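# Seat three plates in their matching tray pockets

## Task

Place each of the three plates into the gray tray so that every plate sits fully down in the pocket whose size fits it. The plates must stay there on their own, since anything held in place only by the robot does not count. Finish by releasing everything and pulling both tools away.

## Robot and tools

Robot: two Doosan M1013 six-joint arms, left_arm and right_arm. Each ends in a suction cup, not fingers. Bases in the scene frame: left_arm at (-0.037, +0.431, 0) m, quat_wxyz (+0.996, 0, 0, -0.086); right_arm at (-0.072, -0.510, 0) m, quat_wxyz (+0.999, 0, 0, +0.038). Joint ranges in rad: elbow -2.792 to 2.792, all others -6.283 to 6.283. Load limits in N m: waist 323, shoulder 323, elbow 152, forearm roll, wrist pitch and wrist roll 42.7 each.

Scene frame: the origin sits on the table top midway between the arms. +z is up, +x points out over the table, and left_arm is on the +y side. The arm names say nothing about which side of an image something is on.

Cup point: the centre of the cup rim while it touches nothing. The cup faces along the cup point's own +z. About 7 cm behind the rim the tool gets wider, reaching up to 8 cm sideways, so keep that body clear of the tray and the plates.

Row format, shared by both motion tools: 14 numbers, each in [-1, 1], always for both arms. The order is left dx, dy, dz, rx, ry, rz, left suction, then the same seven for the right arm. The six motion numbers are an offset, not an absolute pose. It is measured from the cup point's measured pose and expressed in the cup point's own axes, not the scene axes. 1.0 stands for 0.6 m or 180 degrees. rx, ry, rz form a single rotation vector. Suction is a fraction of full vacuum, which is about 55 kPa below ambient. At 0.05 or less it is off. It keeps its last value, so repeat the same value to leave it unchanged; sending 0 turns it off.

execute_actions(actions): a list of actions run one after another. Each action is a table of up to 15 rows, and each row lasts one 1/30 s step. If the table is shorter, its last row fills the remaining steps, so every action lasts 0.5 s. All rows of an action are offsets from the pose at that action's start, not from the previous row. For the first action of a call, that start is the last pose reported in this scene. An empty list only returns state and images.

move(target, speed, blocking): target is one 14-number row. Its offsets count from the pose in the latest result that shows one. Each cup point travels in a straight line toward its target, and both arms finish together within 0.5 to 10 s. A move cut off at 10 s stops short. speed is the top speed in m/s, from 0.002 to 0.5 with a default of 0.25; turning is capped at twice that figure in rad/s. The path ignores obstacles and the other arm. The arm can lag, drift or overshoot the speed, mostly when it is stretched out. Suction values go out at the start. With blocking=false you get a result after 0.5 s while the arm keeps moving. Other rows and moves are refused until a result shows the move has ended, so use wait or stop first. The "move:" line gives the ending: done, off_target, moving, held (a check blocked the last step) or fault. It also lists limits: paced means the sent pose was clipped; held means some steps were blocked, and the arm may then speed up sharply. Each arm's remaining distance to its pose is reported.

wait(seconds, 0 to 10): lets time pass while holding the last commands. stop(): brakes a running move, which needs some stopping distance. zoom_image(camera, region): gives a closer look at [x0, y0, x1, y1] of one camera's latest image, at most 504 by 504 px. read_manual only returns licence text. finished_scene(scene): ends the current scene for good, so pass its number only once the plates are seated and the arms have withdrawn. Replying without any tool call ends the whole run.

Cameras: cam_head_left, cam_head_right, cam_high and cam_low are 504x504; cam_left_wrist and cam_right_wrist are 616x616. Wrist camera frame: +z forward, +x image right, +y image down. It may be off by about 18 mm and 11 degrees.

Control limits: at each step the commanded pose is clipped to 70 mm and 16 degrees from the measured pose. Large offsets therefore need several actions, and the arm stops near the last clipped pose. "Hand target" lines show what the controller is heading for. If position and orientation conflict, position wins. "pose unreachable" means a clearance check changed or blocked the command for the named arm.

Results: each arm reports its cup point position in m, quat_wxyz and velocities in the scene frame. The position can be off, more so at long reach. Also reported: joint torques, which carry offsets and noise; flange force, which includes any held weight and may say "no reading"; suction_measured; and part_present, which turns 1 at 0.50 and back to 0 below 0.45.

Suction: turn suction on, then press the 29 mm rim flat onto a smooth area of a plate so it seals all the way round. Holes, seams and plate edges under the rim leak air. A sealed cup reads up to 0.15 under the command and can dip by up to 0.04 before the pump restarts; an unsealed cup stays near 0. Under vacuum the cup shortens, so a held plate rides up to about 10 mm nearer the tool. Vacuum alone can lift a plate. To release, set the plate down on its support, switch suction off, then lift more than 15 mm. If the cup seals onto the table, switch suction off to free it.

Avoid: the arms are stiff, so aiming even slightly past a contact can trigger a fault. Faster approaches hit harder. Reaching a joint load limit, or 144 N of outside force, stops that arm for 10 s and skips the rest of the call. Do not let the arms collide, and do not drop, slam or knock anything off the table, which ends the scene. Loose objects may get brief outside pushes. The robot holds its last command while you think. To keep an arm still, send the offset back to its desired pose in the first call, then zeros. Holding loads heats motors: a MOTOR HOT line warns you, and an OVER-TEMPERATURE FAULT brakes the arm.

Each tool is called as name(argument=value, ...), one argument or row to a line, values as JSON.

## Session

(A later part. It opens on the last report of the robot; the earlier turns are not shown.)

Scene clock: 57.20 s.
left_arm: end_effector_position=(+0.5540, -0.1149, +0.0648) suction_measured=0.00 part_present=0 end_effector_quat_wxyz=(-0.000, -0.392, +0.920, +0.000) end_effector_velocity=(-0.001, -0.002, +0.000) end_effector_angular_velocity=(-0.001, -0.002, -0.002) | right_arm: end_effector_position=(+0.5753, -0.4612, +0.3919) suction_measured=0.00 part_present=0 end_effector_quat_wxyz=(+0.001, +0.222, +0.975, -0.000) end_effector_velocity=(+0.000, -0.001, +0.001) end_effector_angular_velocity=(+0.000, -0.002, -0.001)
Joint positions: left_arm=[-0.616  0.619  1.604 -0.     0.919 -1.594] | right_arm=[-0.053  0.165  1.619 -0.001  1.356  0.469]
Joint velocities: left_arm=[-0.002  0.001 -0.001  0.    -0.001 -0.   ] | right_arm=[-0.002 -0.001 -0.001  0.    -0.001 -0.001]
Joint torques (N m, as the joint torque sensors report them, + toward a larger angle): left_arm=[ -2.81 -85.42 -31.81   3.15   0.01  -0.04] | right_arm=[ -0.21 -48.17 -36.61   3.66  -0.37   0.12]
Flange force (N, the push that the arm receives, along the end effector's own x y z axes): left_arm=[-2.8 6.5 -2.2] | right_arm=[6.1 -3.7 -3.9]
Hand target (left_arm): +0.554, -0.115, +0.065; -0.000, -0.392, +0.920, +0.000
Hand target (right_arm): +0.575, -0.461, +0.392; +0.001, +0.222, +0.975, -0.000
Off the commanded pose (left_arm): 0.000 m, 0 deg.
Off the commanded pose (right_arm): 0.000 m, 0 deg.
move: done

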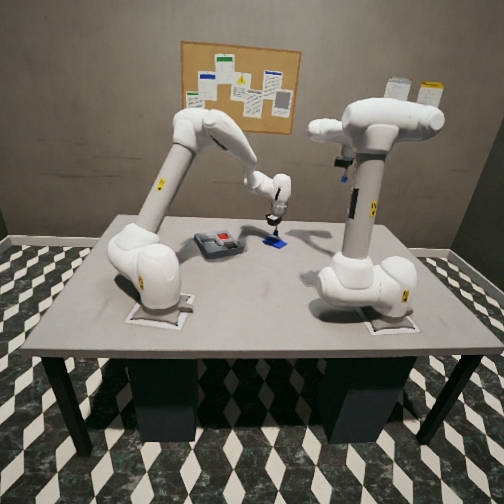

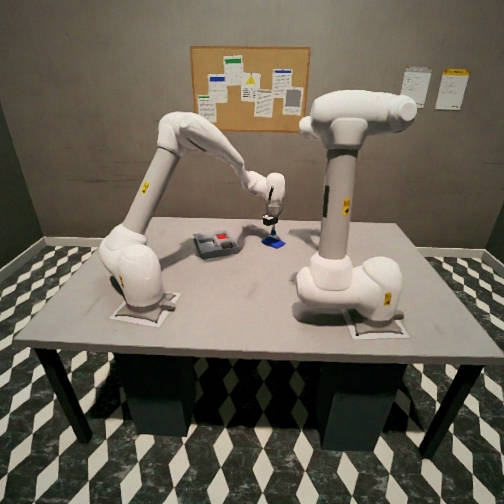

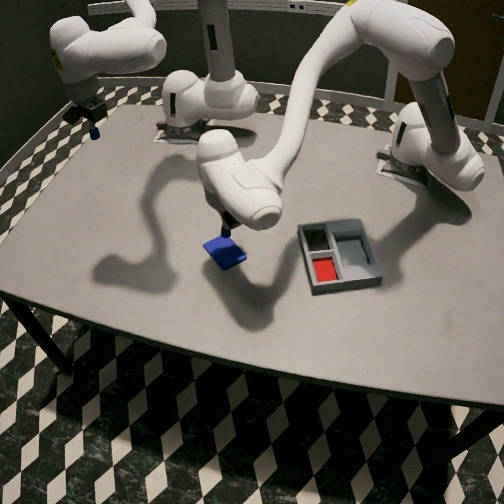

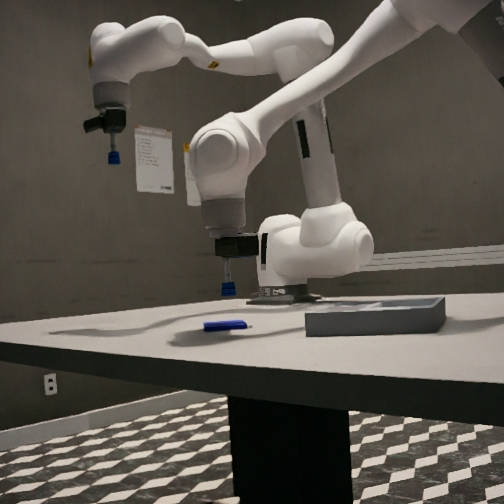

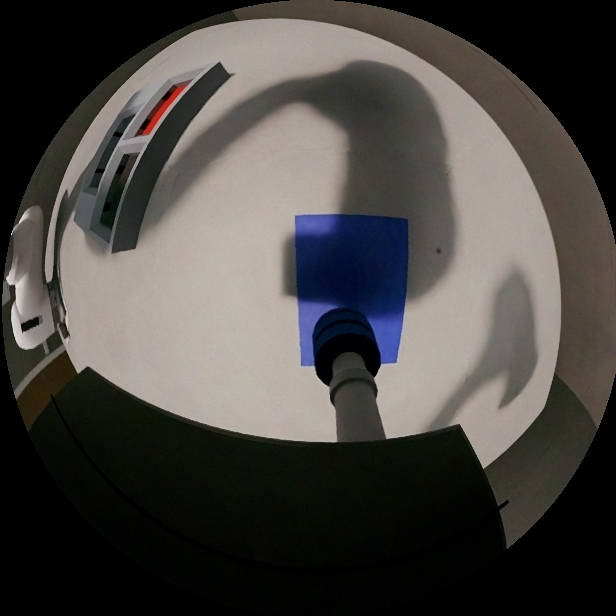

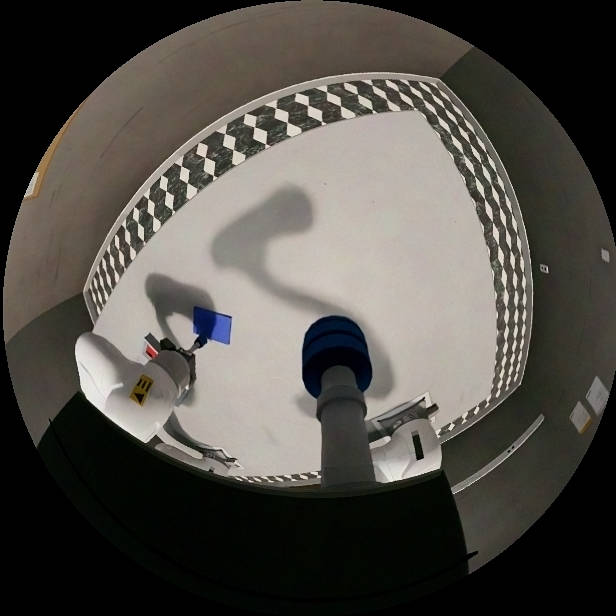

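move(
  target=[-0.02,-0.018,0.098,0,0,0,1,0,0,0,0,0,0,0],
  speed=0.05,
)

wait(
  seconds=1,
)

move(
  target=[0,0,-0.075,0,0,0.148,1,0,0,0,0,0,0,0],
)

move(
  target=[-0.095,0.618,0,0,0,0,1,0,0,0,0,0,0,0],
)

move(
  target=[0,0,0.02,0,0,0,1,0,0,0,0,0,0,0],
  speed=0.05,
)

zoom_image(
  camera="cam_left_wrist",
  region=[200,180,480,460],
)

Scene clock: 63.53 s.
left_arm: end_effector_position=(+0.5701, -0.1138, +0.0060) suction_measured=0.46 part_present=0 end_effector_quat_wxyz=(-0.000, -0.392, +0.920, +0.000) end_effector_velocity=(-0.000, +0.000, -0.001) end_effector_angular_velocity=(+0.001, +0.001, +0.000) | right_arm: end_effector_position=(+0.5753, -0.4612, +0.3919) suction_measured=0.00 part_present=0 end_effector_quat_wxyz=(+0.001, +0.222, +0.975, -0.000) end_effector_velocity=(+0.000, +0.000, -0.000) end_effector_angular_velocity=(+0.000, -0.000, -0.001)
Joint positions: left_arm=[-0.601  0.693  1.601 -0.     0.848 -1.579] | right_arm=[-0.053  0.165  1.619 -0.001  1.356  0.469]
Joint velocities: left_arm=[-0.     0.001  0.001  0.    -0.001 -0.001] | right_arm=[ 0.001  0.     0.     0.    -0.001  0.002]
Joint torques (N m, as the joint torque sensors report them, + toward a larger angle): left_arm=[ -3.45 -91.85 -30.49   3.    -0.3   -0.11] | right_arm=[ -0.88 -47.91 -36.56   3.75  -0.24   0.06]
Flange force (N, the push that the arm receives, along the end effector's own x y z axes): left_arm=[-4.2 4.2 0.0] | right_arm=[7.0 -2.6 -3.6]
Hand target (left_arm): +0.570, -0.114, +0.006; -0.000, -0.392, +0.920, +0.000
Hand target (right_arm): +0.575, -0.461, +0.392; +0.001, +0.222, +0.975, -0.000
Off the commanded pose (left_arm): 0.000 m, 0 deg.
Off the commanded pose (right_arm): 0.000 m, 0 deg.
move: done

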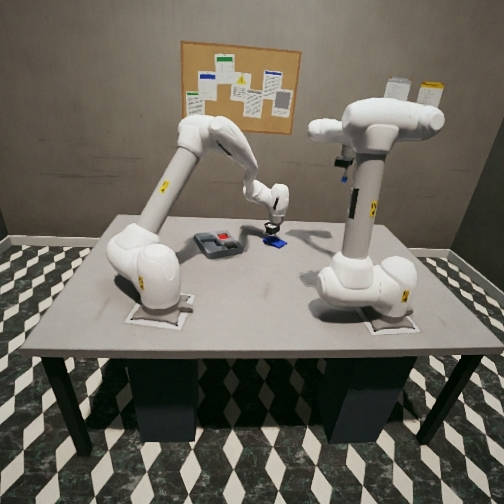

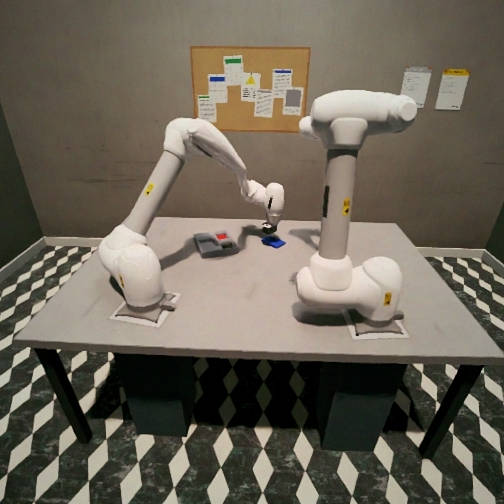

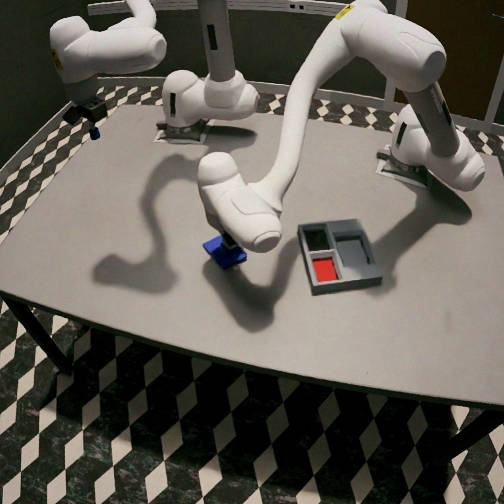

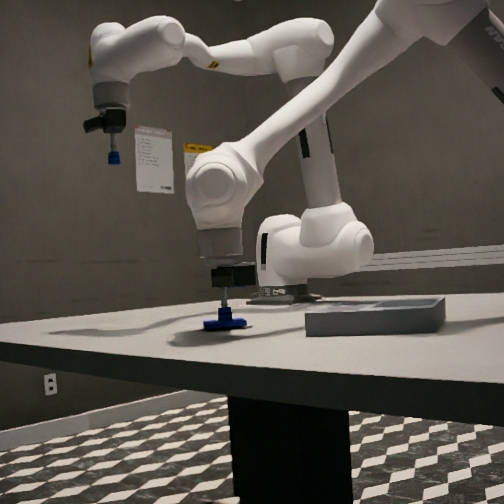

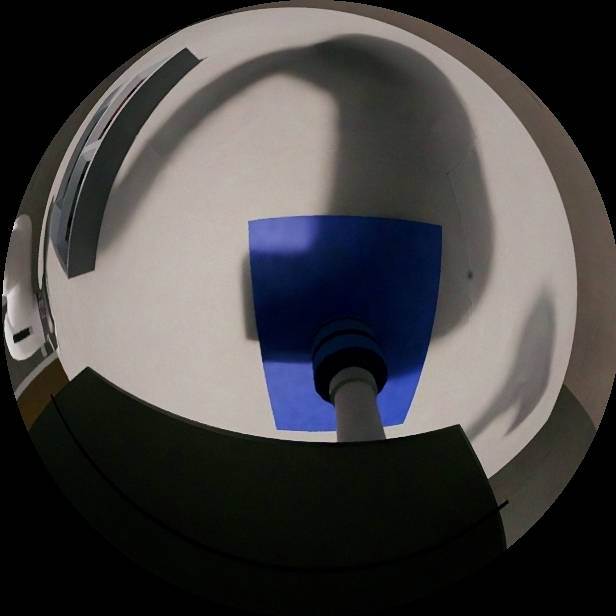

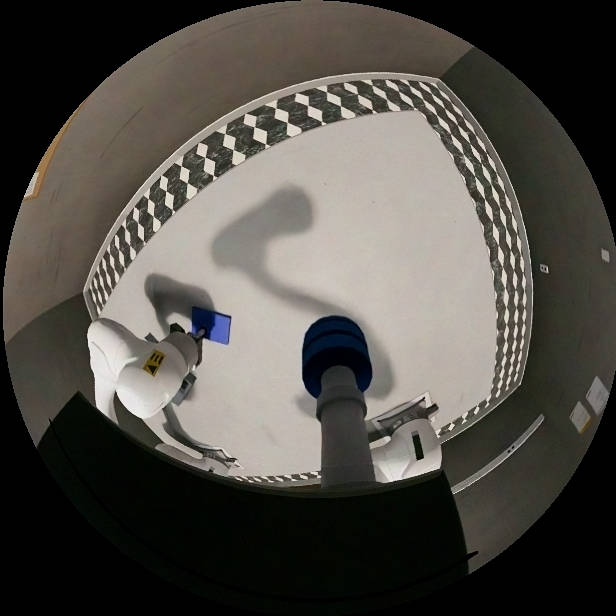

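Scene clock: 64.53 s.
left_arm: end_effector_position=(+0.5701, -0.1138, +0.0060) suction_measured=0.99 part_present=1 end_effector_quat_wxyz=(-0.000, -0.392, +0.920, +0.000) end_effector_velocity=(+0.000, -0.000, -0.000) end_effector_angular_velocity=(-0.000, -0.000, -0.000) | right_arm: end_effector_position=(+0.5753, -0.4612, +0.3919) suction_measured=0.00 part_present=0 end_effector_quat_wxyz=(+0.001, +0.222, +0.975, -0.000) end_effector_velocity=(-0.000, -0.001, -0.000) end_effector_angular_velocity=(+0.000, +0.000, -0.002)
Joint positions: left_arm=[-0.601  0.693  1.601 -0.     0.848 -1.579] | right_arm=[-0.053  0.165  1.619 -0.001  1.356  0.469]
Joint velocities: left_arm=[ 0.     0.     0.    -0.    -0.001  0.   ] | right_arm=[-0.001 -0.     0.001  0.    -0.     0.   ]
Joint torques (N m, as the joint torque sensors report them, + toward a larger angle): left_arm=[ -3.68 -90.57 -30.06   3.07   0.06   0.07] | right_arm=[ -0.15 -47.86 -36.45   3.78  -0.26   0.08]
Flange force (N, the push that the arm receives, along the end effector's own x y z axes): left_arm=[-3.9 5.3 -1.5] | right_arm=[6.6 -4.0 -4.0]
Hand target (left_arm): +0.570, -0.114, +0.006; -0.000, -0.392, +0.920, +0.000
Hand target (right_arm): +0.575, -0.461, +0.392; +0.001, +0.222, +0.975, -0.000
Off the commanded pose (left_arm): 0.000 m, 0 deg.
Off the commanded pose (right_arm): 0.000 m, 0 deg.
wait: 1.00 s; at rest by 0.17 s

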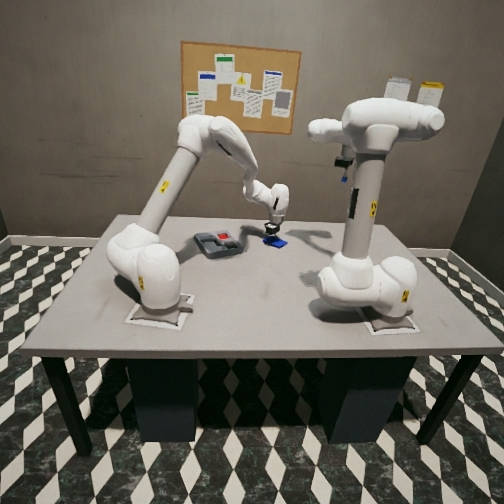

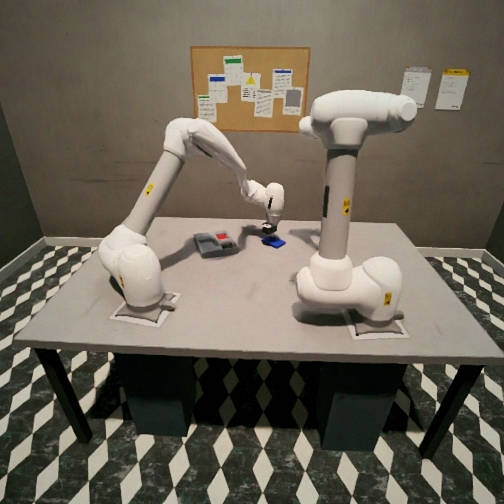

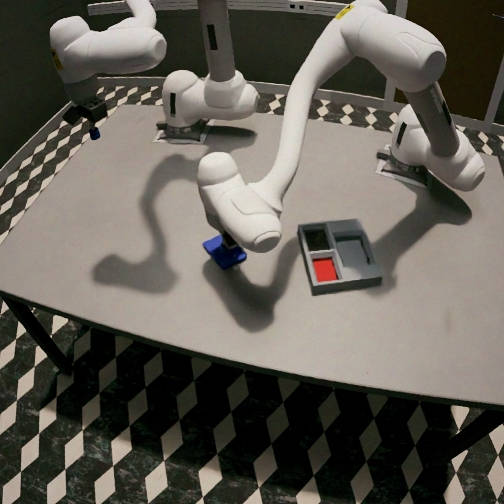

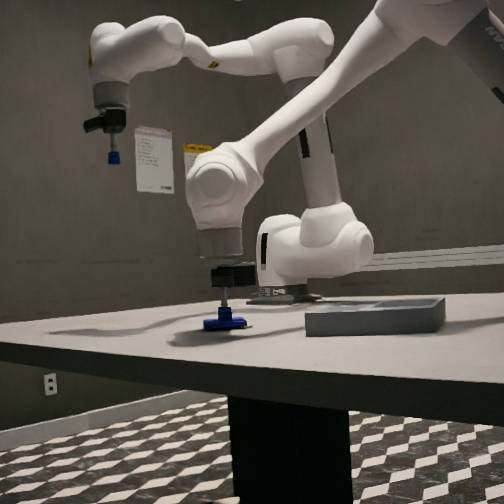

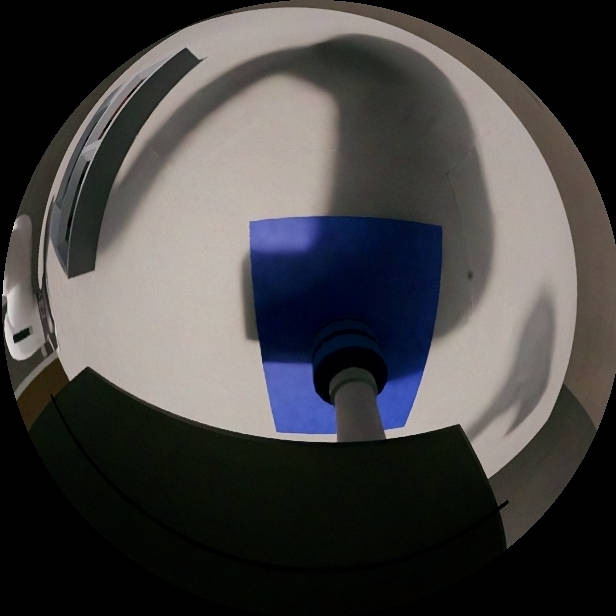

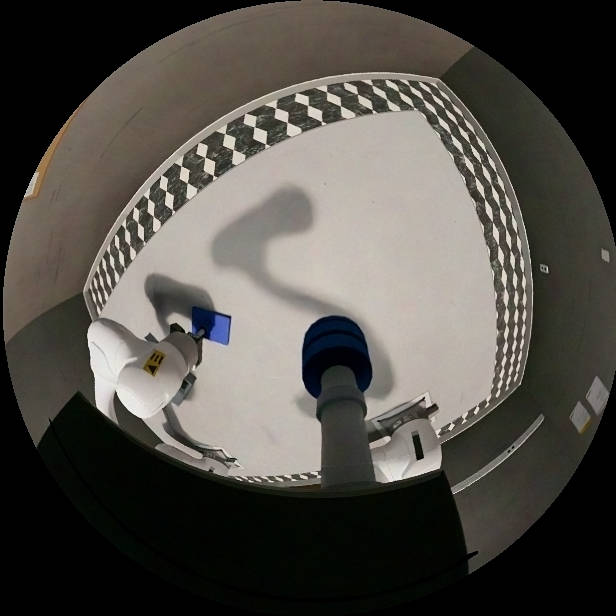

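Scene clock: 65.80 s.
left_arm: end_effector_position=(+0.5701, -0.1138, +0.0510) suction_measured=0.99 part_present=1 end_effector_quat_wxyz=(-0.000, -0.169, +0.986, +0.000) end_effector_velocity=(+0.001, +0.001, +0.001) end_effector_angular_velocity=(-0.000, -0.000, +0.003) | right_arm: end_effector_position=(+0.5753, -0.4612, +0.3919) suction_measured=0.00 part_present=0 end_effector_quat_wxyz=(+0.001, +0.222, +0.975, -0.000) end_effector_velocity=(-0.000, +0.001, -0.001) end_effector_angular_velocity=(-0.000, +0.003, +0.000)
Joint positions: left_arm=[-0.601  0.647  1.585 -0.     0.911 -1.114] | right_arm=[-0.053  0.165  1.619 -0.001  1.356  0.469]
Joint velocities: left_arm=[ 0.001 -0.001  0.    -0.     0.    -0.002] | right_arm=[ 0.002  0.001  0.    -0.     0.001  0.001]
Joint torques (N m, as the joint torque sensors report them, + toward a larger angle): left_arm=[ -5.55 -91.84 -31.85   3.36  -0.28   0.  ] | right_arm=[ -0.35 -47.22 -36.28   3.76  -0.14   0.07]
Flange force (N, the push that the arm receives, along the end effector's own x y z axes): left_arm=[-5.5 4.6 1.6] | right_arm=[7.4 -3.7 -4.0]
Hand target (left_arm): +0.570, -0.114, +0.051; -0.000, -0.169, +0.986, +0.000
Hand target (right_arm): +0.575, -0.461, +0.392; +0.001, +0.222, +0.975, -0.000
Off the commanded pose (left_arm): 0.000 m, 0 deg.
Off the commanded pose (right_arm): 0.000 m, 0 deg.
move: done

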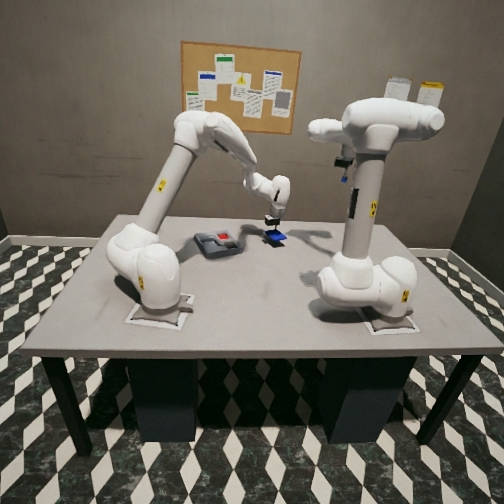

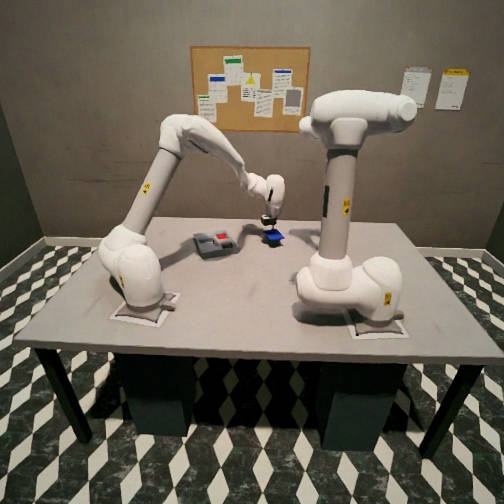

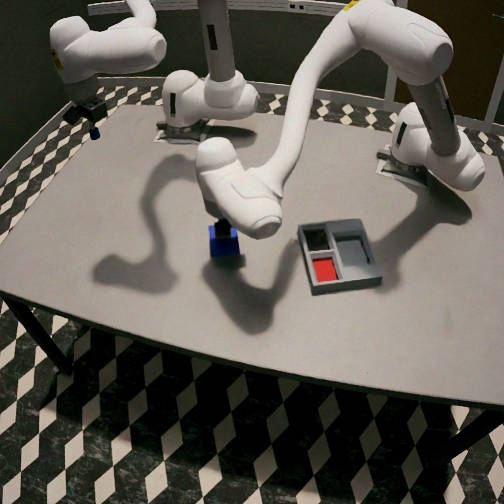

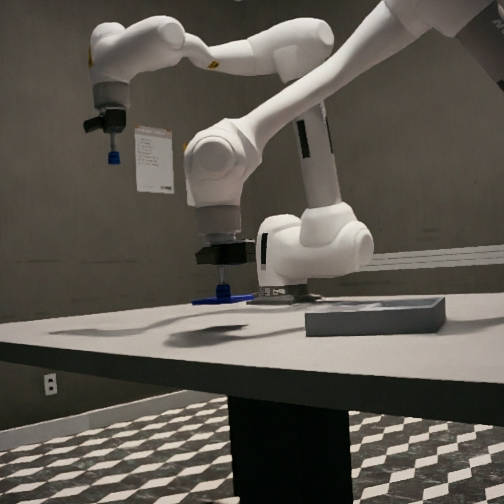

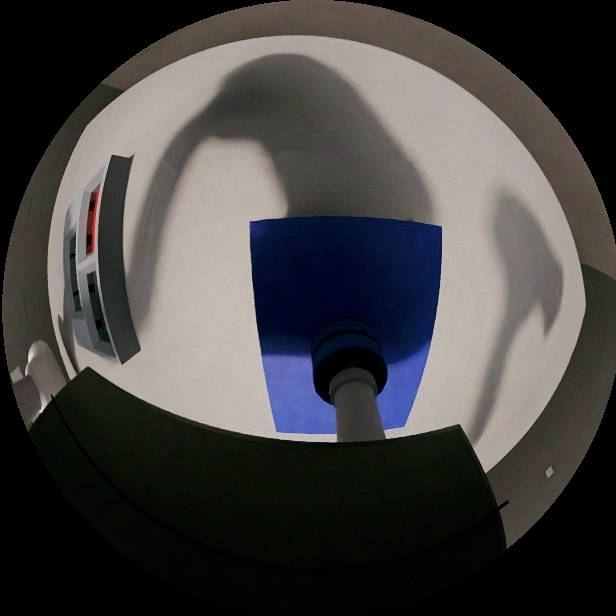

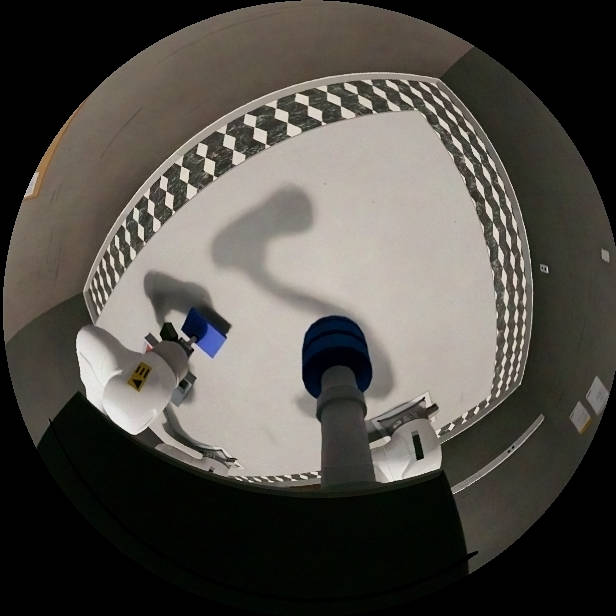

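Scene clock: 67.70 s.
left_arm: end_effector_position=(+0.5002, +0.2546, +0.0510) suction_measured=0.99 part_present=1 end_effector_quat_wxyz=(-0.000, -0.169, +0.986, +0.000) end_effector_velocity=(+0.000, -0.000, -0.000) end_effector_angular_velocity=(-0.000, -0.000, -0.001) | right_arm: end_effector_position=(+0.5753, -0.4612, +0.3919) suction_measured=0.00 part_present=0 end_effector_quat_wxyz=(+0.001, +0.222, +0.975, -0.000) end_effector_velocity=(-0.001, -0.000, +0.001) end_effector_angular_velocity=(-0.000, +0.002, +0.001)
Joint positions: left_arm=[-0.206  0.344  2.109 -0.     0.689 -0.719] | right_arm=[-0.053  0.165  1.619 -0.001  1.356  0.469]
Joint velocities: left_arm=[-0.     0.001 -0.001 -0.    -0.001  0.001] | right_arm=[-0.    -0.001 -0.    -0.     0.002 -0.001]
Joint torques (N m, as the joint torque sensors report them, + toward a larger angle): left_arm=[ -4.3  -55.82 -26.18   2.46  -0.2    0.08] | right_arm=[  0.27 -47.49 -36.27   3.75  -0.37   0.  ]
Flange force (N, the push that the arm receives, along the end effector's own x y z axes): left_arm=[-0.3 8.9 -2.3] | right_arm=[7.0 -4.5 -4.9]
Hand target (left_arm): +0.500, +0.255, +0.051; -0.000, -0.169, +0.986, +0.000
Hand target (right_arm): +0.575, -0.461, +0.392; +0.001, +0.222, +0.975, -0.000
Off the commanded pose (left_arm): 0.000 m, 0 deg.
Off the commanded pose (right_arm): 0.000 m, 0 deg.
move: done

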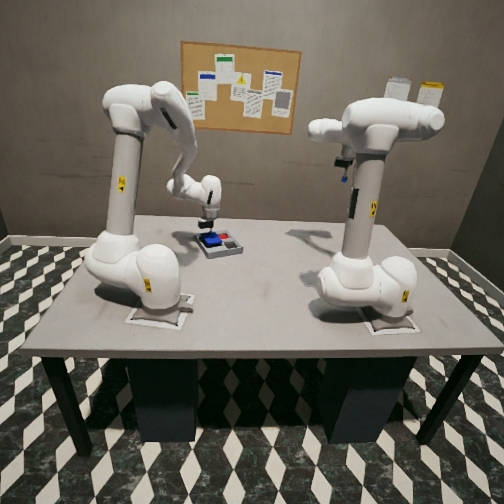

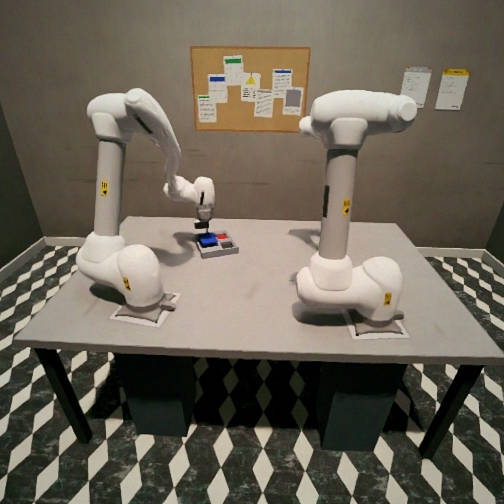

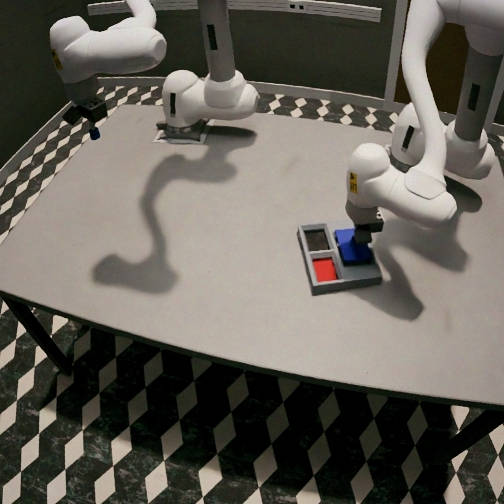

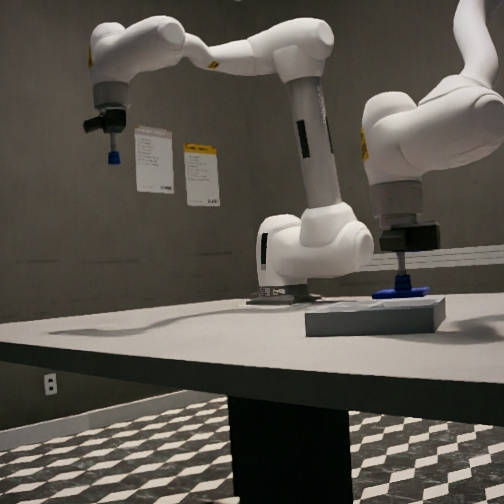

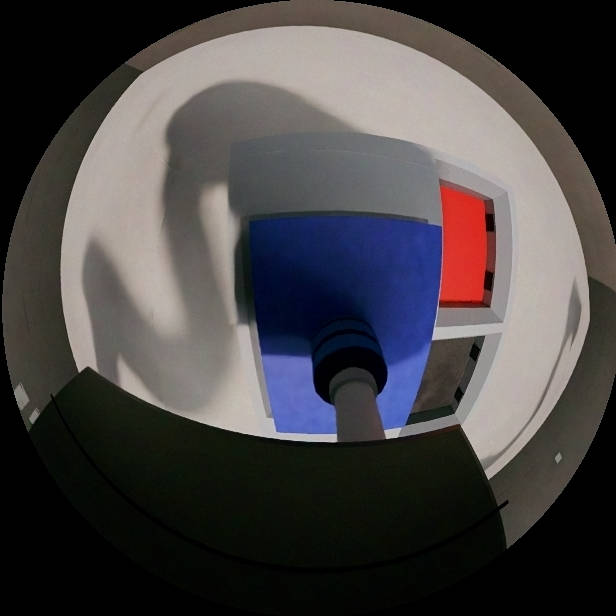

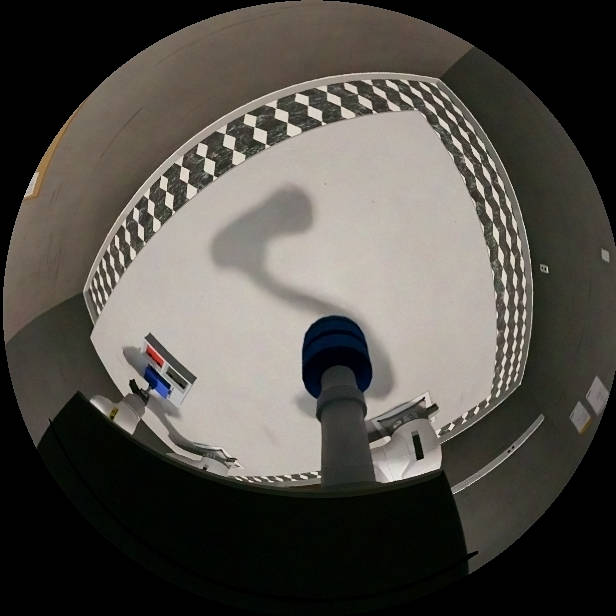

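Scene clock: 68.40 s.
left_arm: end_effector_position=(+0.5002, +0.2546, +0.0391) suction_measured=0.99 part_present=1 end_effector_quat_wxyz=(-0.000, -0.169, +0.986, +0.000) end_effector_velocity=(+0.000, +0.000, -0.000) end_effector_angular_velocity=(+0.000, +0.000, +0.001) | right_arm: end_effector_position=(+0.5753, -0.4612, +0.3919) suction_measured=0.00 part_present=0 end_effector_quat_wxyz=(+0.001, +0.222, +0.975, -0.000) end_effector_velocity=(+0.000, +0.001, -0.001) end_effector_angular_velocity=(+0.001, +0.001, +0.001)
Joint positions: left_arm=[-0.206  0.362  2.115 -0.     0.666 -0.719] | right_arm=[-0.053  0.165  1.619 -0.001  1.356  0.469]
Joint velocities: left_arm=[ 0.     0.001 -0.    -0.    -0.    -0.001] | right_arm=[ 0.001  0.001  0.     0.001 -0.    -0.001]
Joint torques (N m, as the joint torque sensors report them, + toward a larger angle): left_arm=[ -3.31 -58.69 -25.54   2.44  -0.33  -0.01] | right_arm=[ -0.64 -48.12 -36.54   3.61  -0.23   0.15]
Flange force (N, the push that the arm receives, along the end effector's own x y z axes): left_arm=[-1.0 6.4 0.2] | right_arm=[6.4 -2.8 -3.5]
Hand target (left_arm): +0.500, +0.255, +0.039; -0.000, -0.169, +0.986, +0.000
Hand target (right_arm): +0.575, -0.461, +0.392; +0.001, +0.222, +0.975, -0.000
Off the commanded pose (left_arm): 0.000 m, 0 deg.
Off the commanded pose (right_arm): 0.000 m, 0 deg.
move: done

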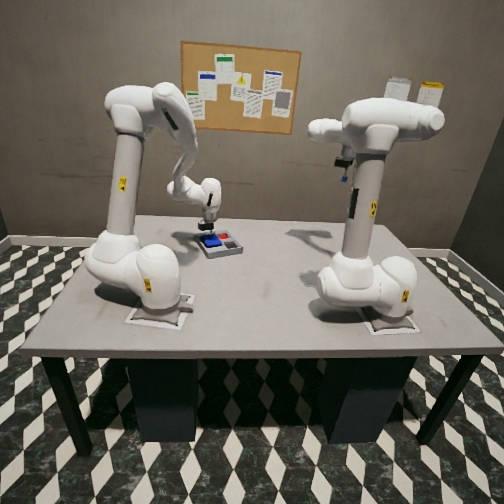

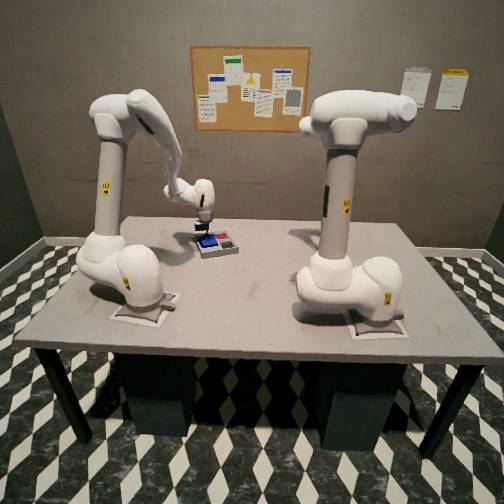

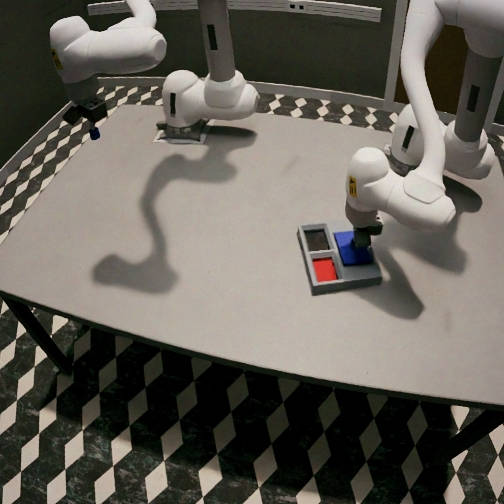

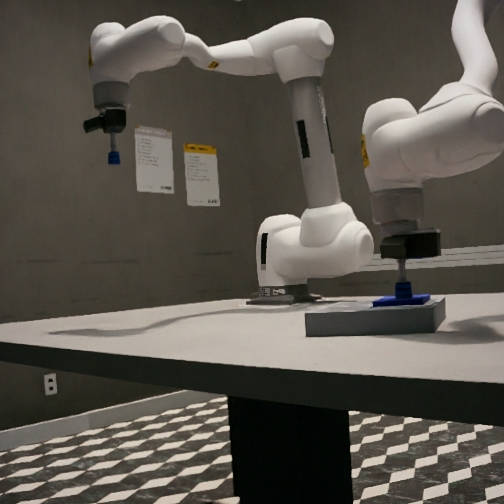

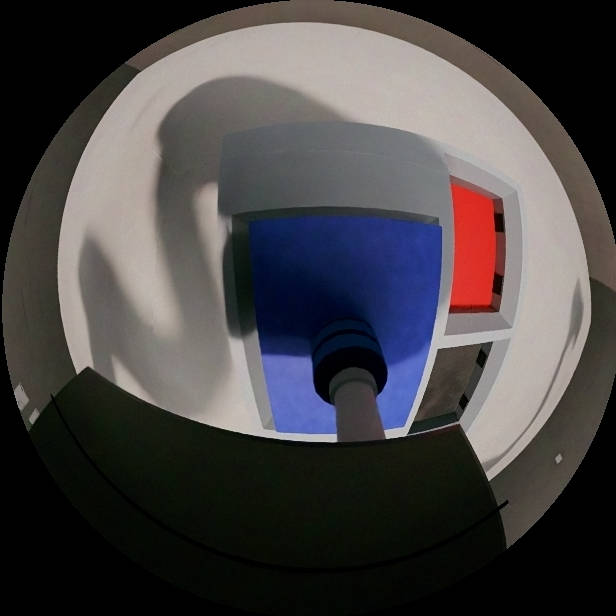

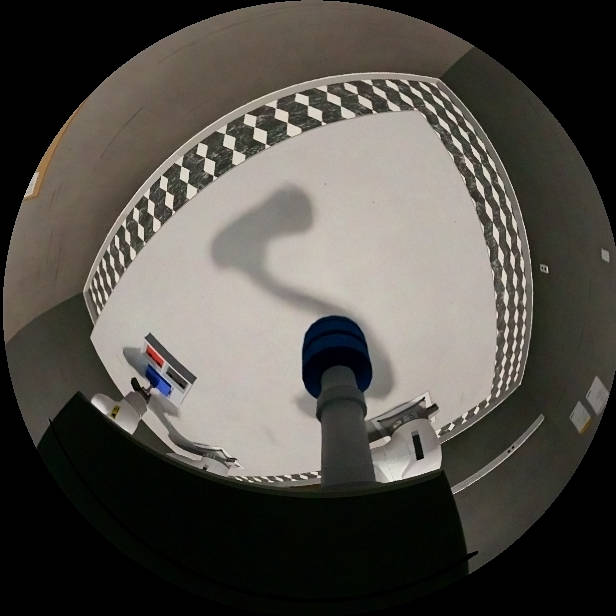

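Region (200, 180, 480, 460) of cam_left_wrist's 616x616 image, scaled by 1.800, with more detail than that image has.

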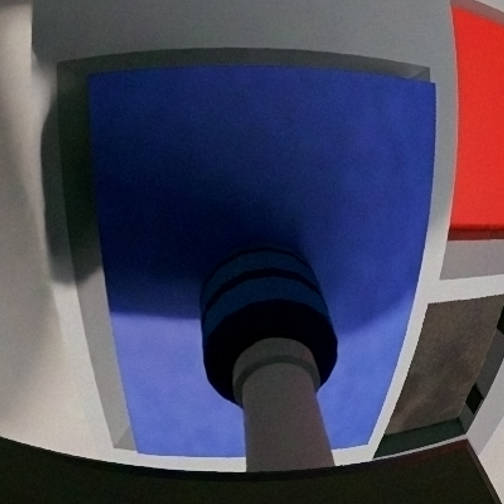

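move(
  target=[0.003,0.007,0.017,0,0,0.002,1,0,0,0,0,0,0,0],
  speed=0.03,
)

move(
  target=[0,0,0.025,0,0,0,1,0,0,0,0,0,0,0],
  speed=0.015,
)

Scene clock: 70.80 s.
left_arm: end_effector_position=(+0.4971, +0.2580, +0.0289) suction_measured=0.99 part_present=1 end_effector_quat_wxyz=(-0.000, -0.166, +0.986, +0.000) end_effector_velocity=(-0.000, +0.000, +0.000) end_effector_angular_velocity=(-0.000, -0.000, +0.002) | right_arm: end_effector_position=(+0.5753, -0.4612, +0.3919) suction_measured=0.00 part_present=0 end_effector_quat_wxyz=(+0.001, +0.222, +0.975, -0.000) end_effector_velocity=(+0.000, -0.000, +0.000) end_effector_angular_velocity=(-0.000, +0.000, -0.001)
Joint positions: left_arm=[-0.202  0.372  2.127 -0.     0.643 -0.709] | right_arm=[-0.053  0.165  1.619 -0.001  1.356  0.469]
Joint velocities: left_arm=[ 0.001 -0.001  0.001 -0.     0.    -0.001] | right_arm=[-0.     0.    -0.     0.     0.001  0.   ]
Joint torques (N m, as the joint torque sensors report them, + toward a larger angle): left_arm=[ -3.14 -57.34 -26.     2.66  -0.17  -0.1 ] | right_arm=[ -0.64 -48.61 -35.94   3.68  -0.24   0.06]
Flange force (N, the push that the arm receives, along the end effector's own x y z axes): left_arm=[2.5 9.5 -2.1] | right_arm=[4.9 -1.7 -4.3]
Hand target (left_arm): +0.497, +0.258, +0.029; -0.000, -0.166, +0.986, +0.000
Hand target (right_arm): +0.575, -0.461, +0.392; +0.001, +0.222, +0.975, -0.000
Off the commanded pose (left_arm): 0.000 m, 0 deg.
Off the commanded pose (right_arm): 0.000 m, 0 deg.
move: done

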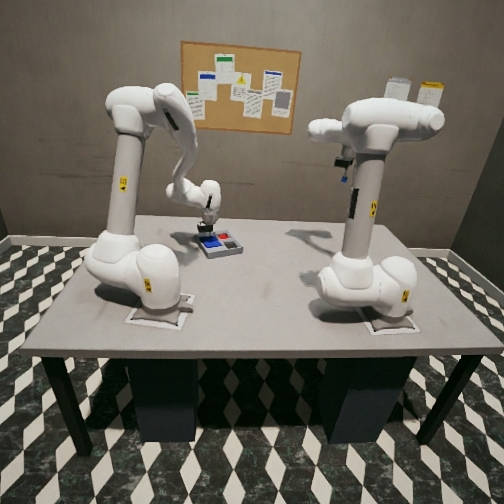

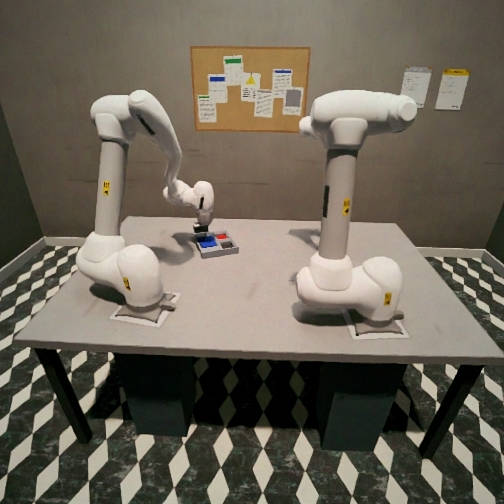

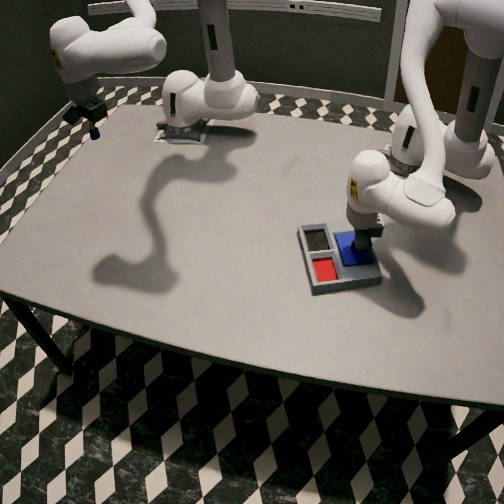

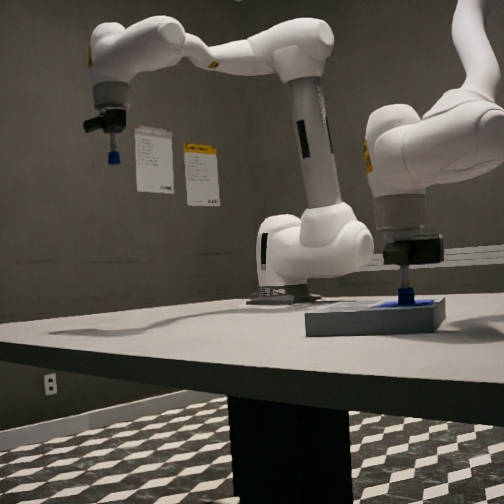

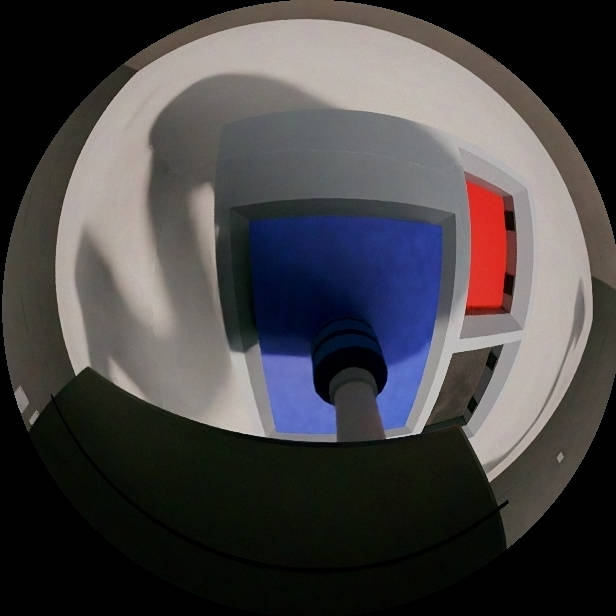

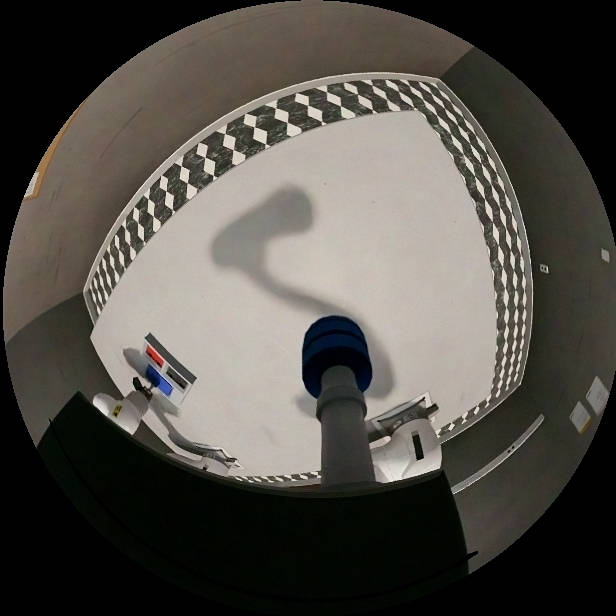

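Scene clock: 72.03 s.
left_arm: end_effector_position=(+0.4971, +0.2580, +0.0139) suction_measured=0.98 part_present=1 end_effector_quat_wxyz=(-0.000, -0.166, +0.986, +0.000) end_effector_velocity=(+0.000, -0.000, +0.000) end_effector_angular_velocity=(-0.001, -0.002, -0.001) | right_arm: end_effector_position=(+0.5753, -0.4612, +0.3919) suction_measured=0.00 part_present=0 end_effector_quat_wxyz=(+0.001, +0.222, +0.975, -0.000) end_effector_velocity=(+0.000, -0.000, +0.000) end_effector_angular_velocity=(-0.000, -0.000, -0.000)
Joint positions: left_arm=[-0.202  0.395  2.133 -0.     0.614 -0.709] | right_arm=[-0.053  0.165  1.619 -0.001  1.356  0.469]
Joint velocities: left_arm=[-0.    -0.001  0.     0.    -0.002  0.001] | right_arm=[-0.001 -0.    -0.    -0.    -0.    -0.   ]
Joint torques (N m, as the joint torque sensors report them, + toward a larger angle): left_arm=[ -2.38 -57.82 -23.57   2.1    0.2   -0.25] | right_arm=[ -0.16 -47.3  -36.4    3.69  -0.3    0.07]
Flange force (N, the push that the arm receives, along the end effector's own x y z axes): left_arm=[1.7 7.3 -3.3] | right_arm=[6.9 -4.3 -4.4]
Hand target (left_arm): +0.497, +0.258, +0.014; -0.000, -0.166, +0.986, +0.000
Hand target (right_arm): +0.575, -0.461, +0.392; +0.001, +0.222, +0.975, -0.000
Off the commanded pose (left_arm): 0.000 m, 0 deg.
Off the commanded pose (right_arm): 0.000 m, 0 deg.
move: done

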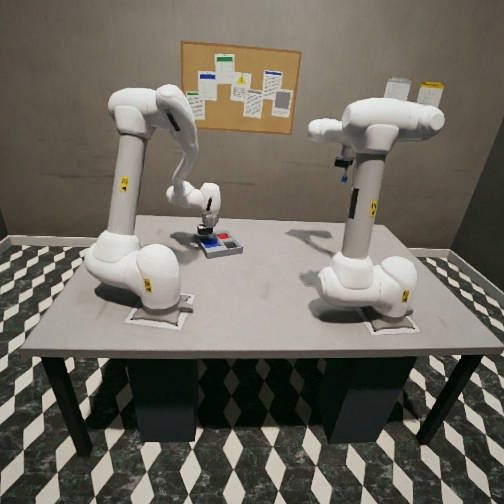

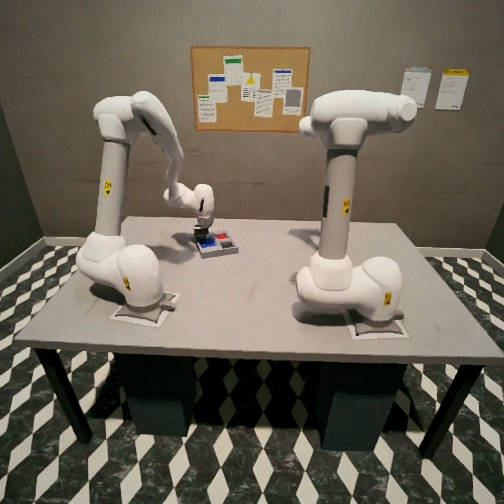

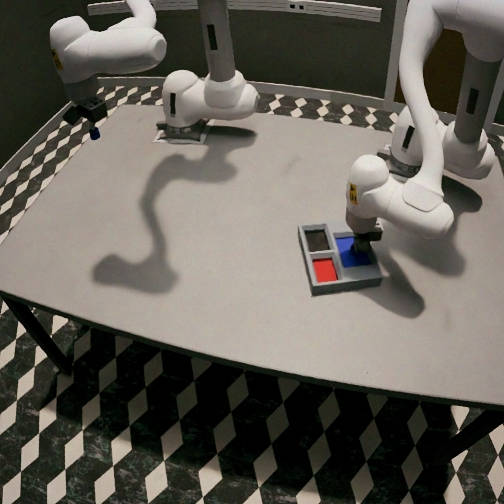

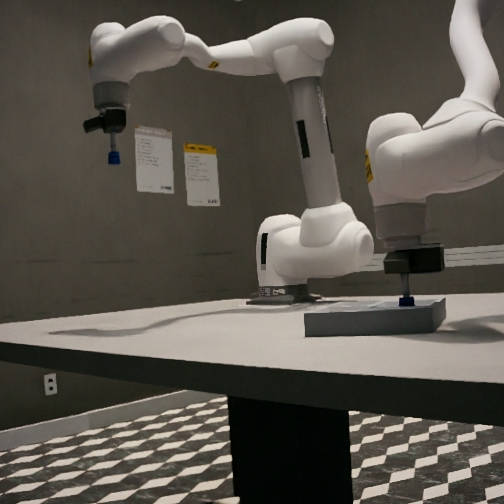

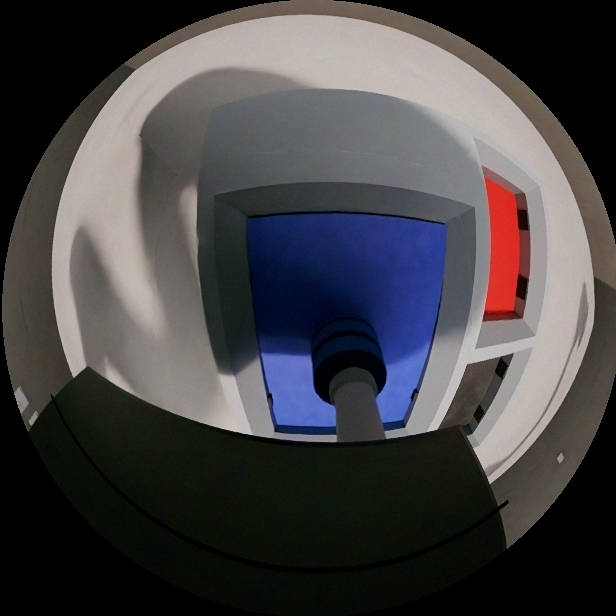

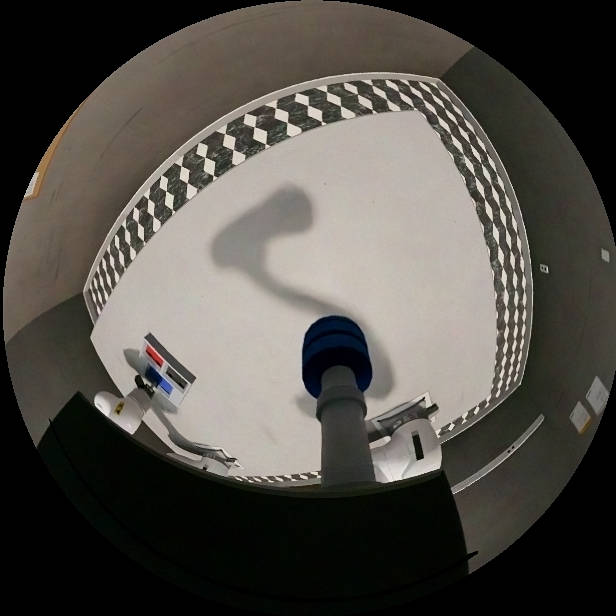

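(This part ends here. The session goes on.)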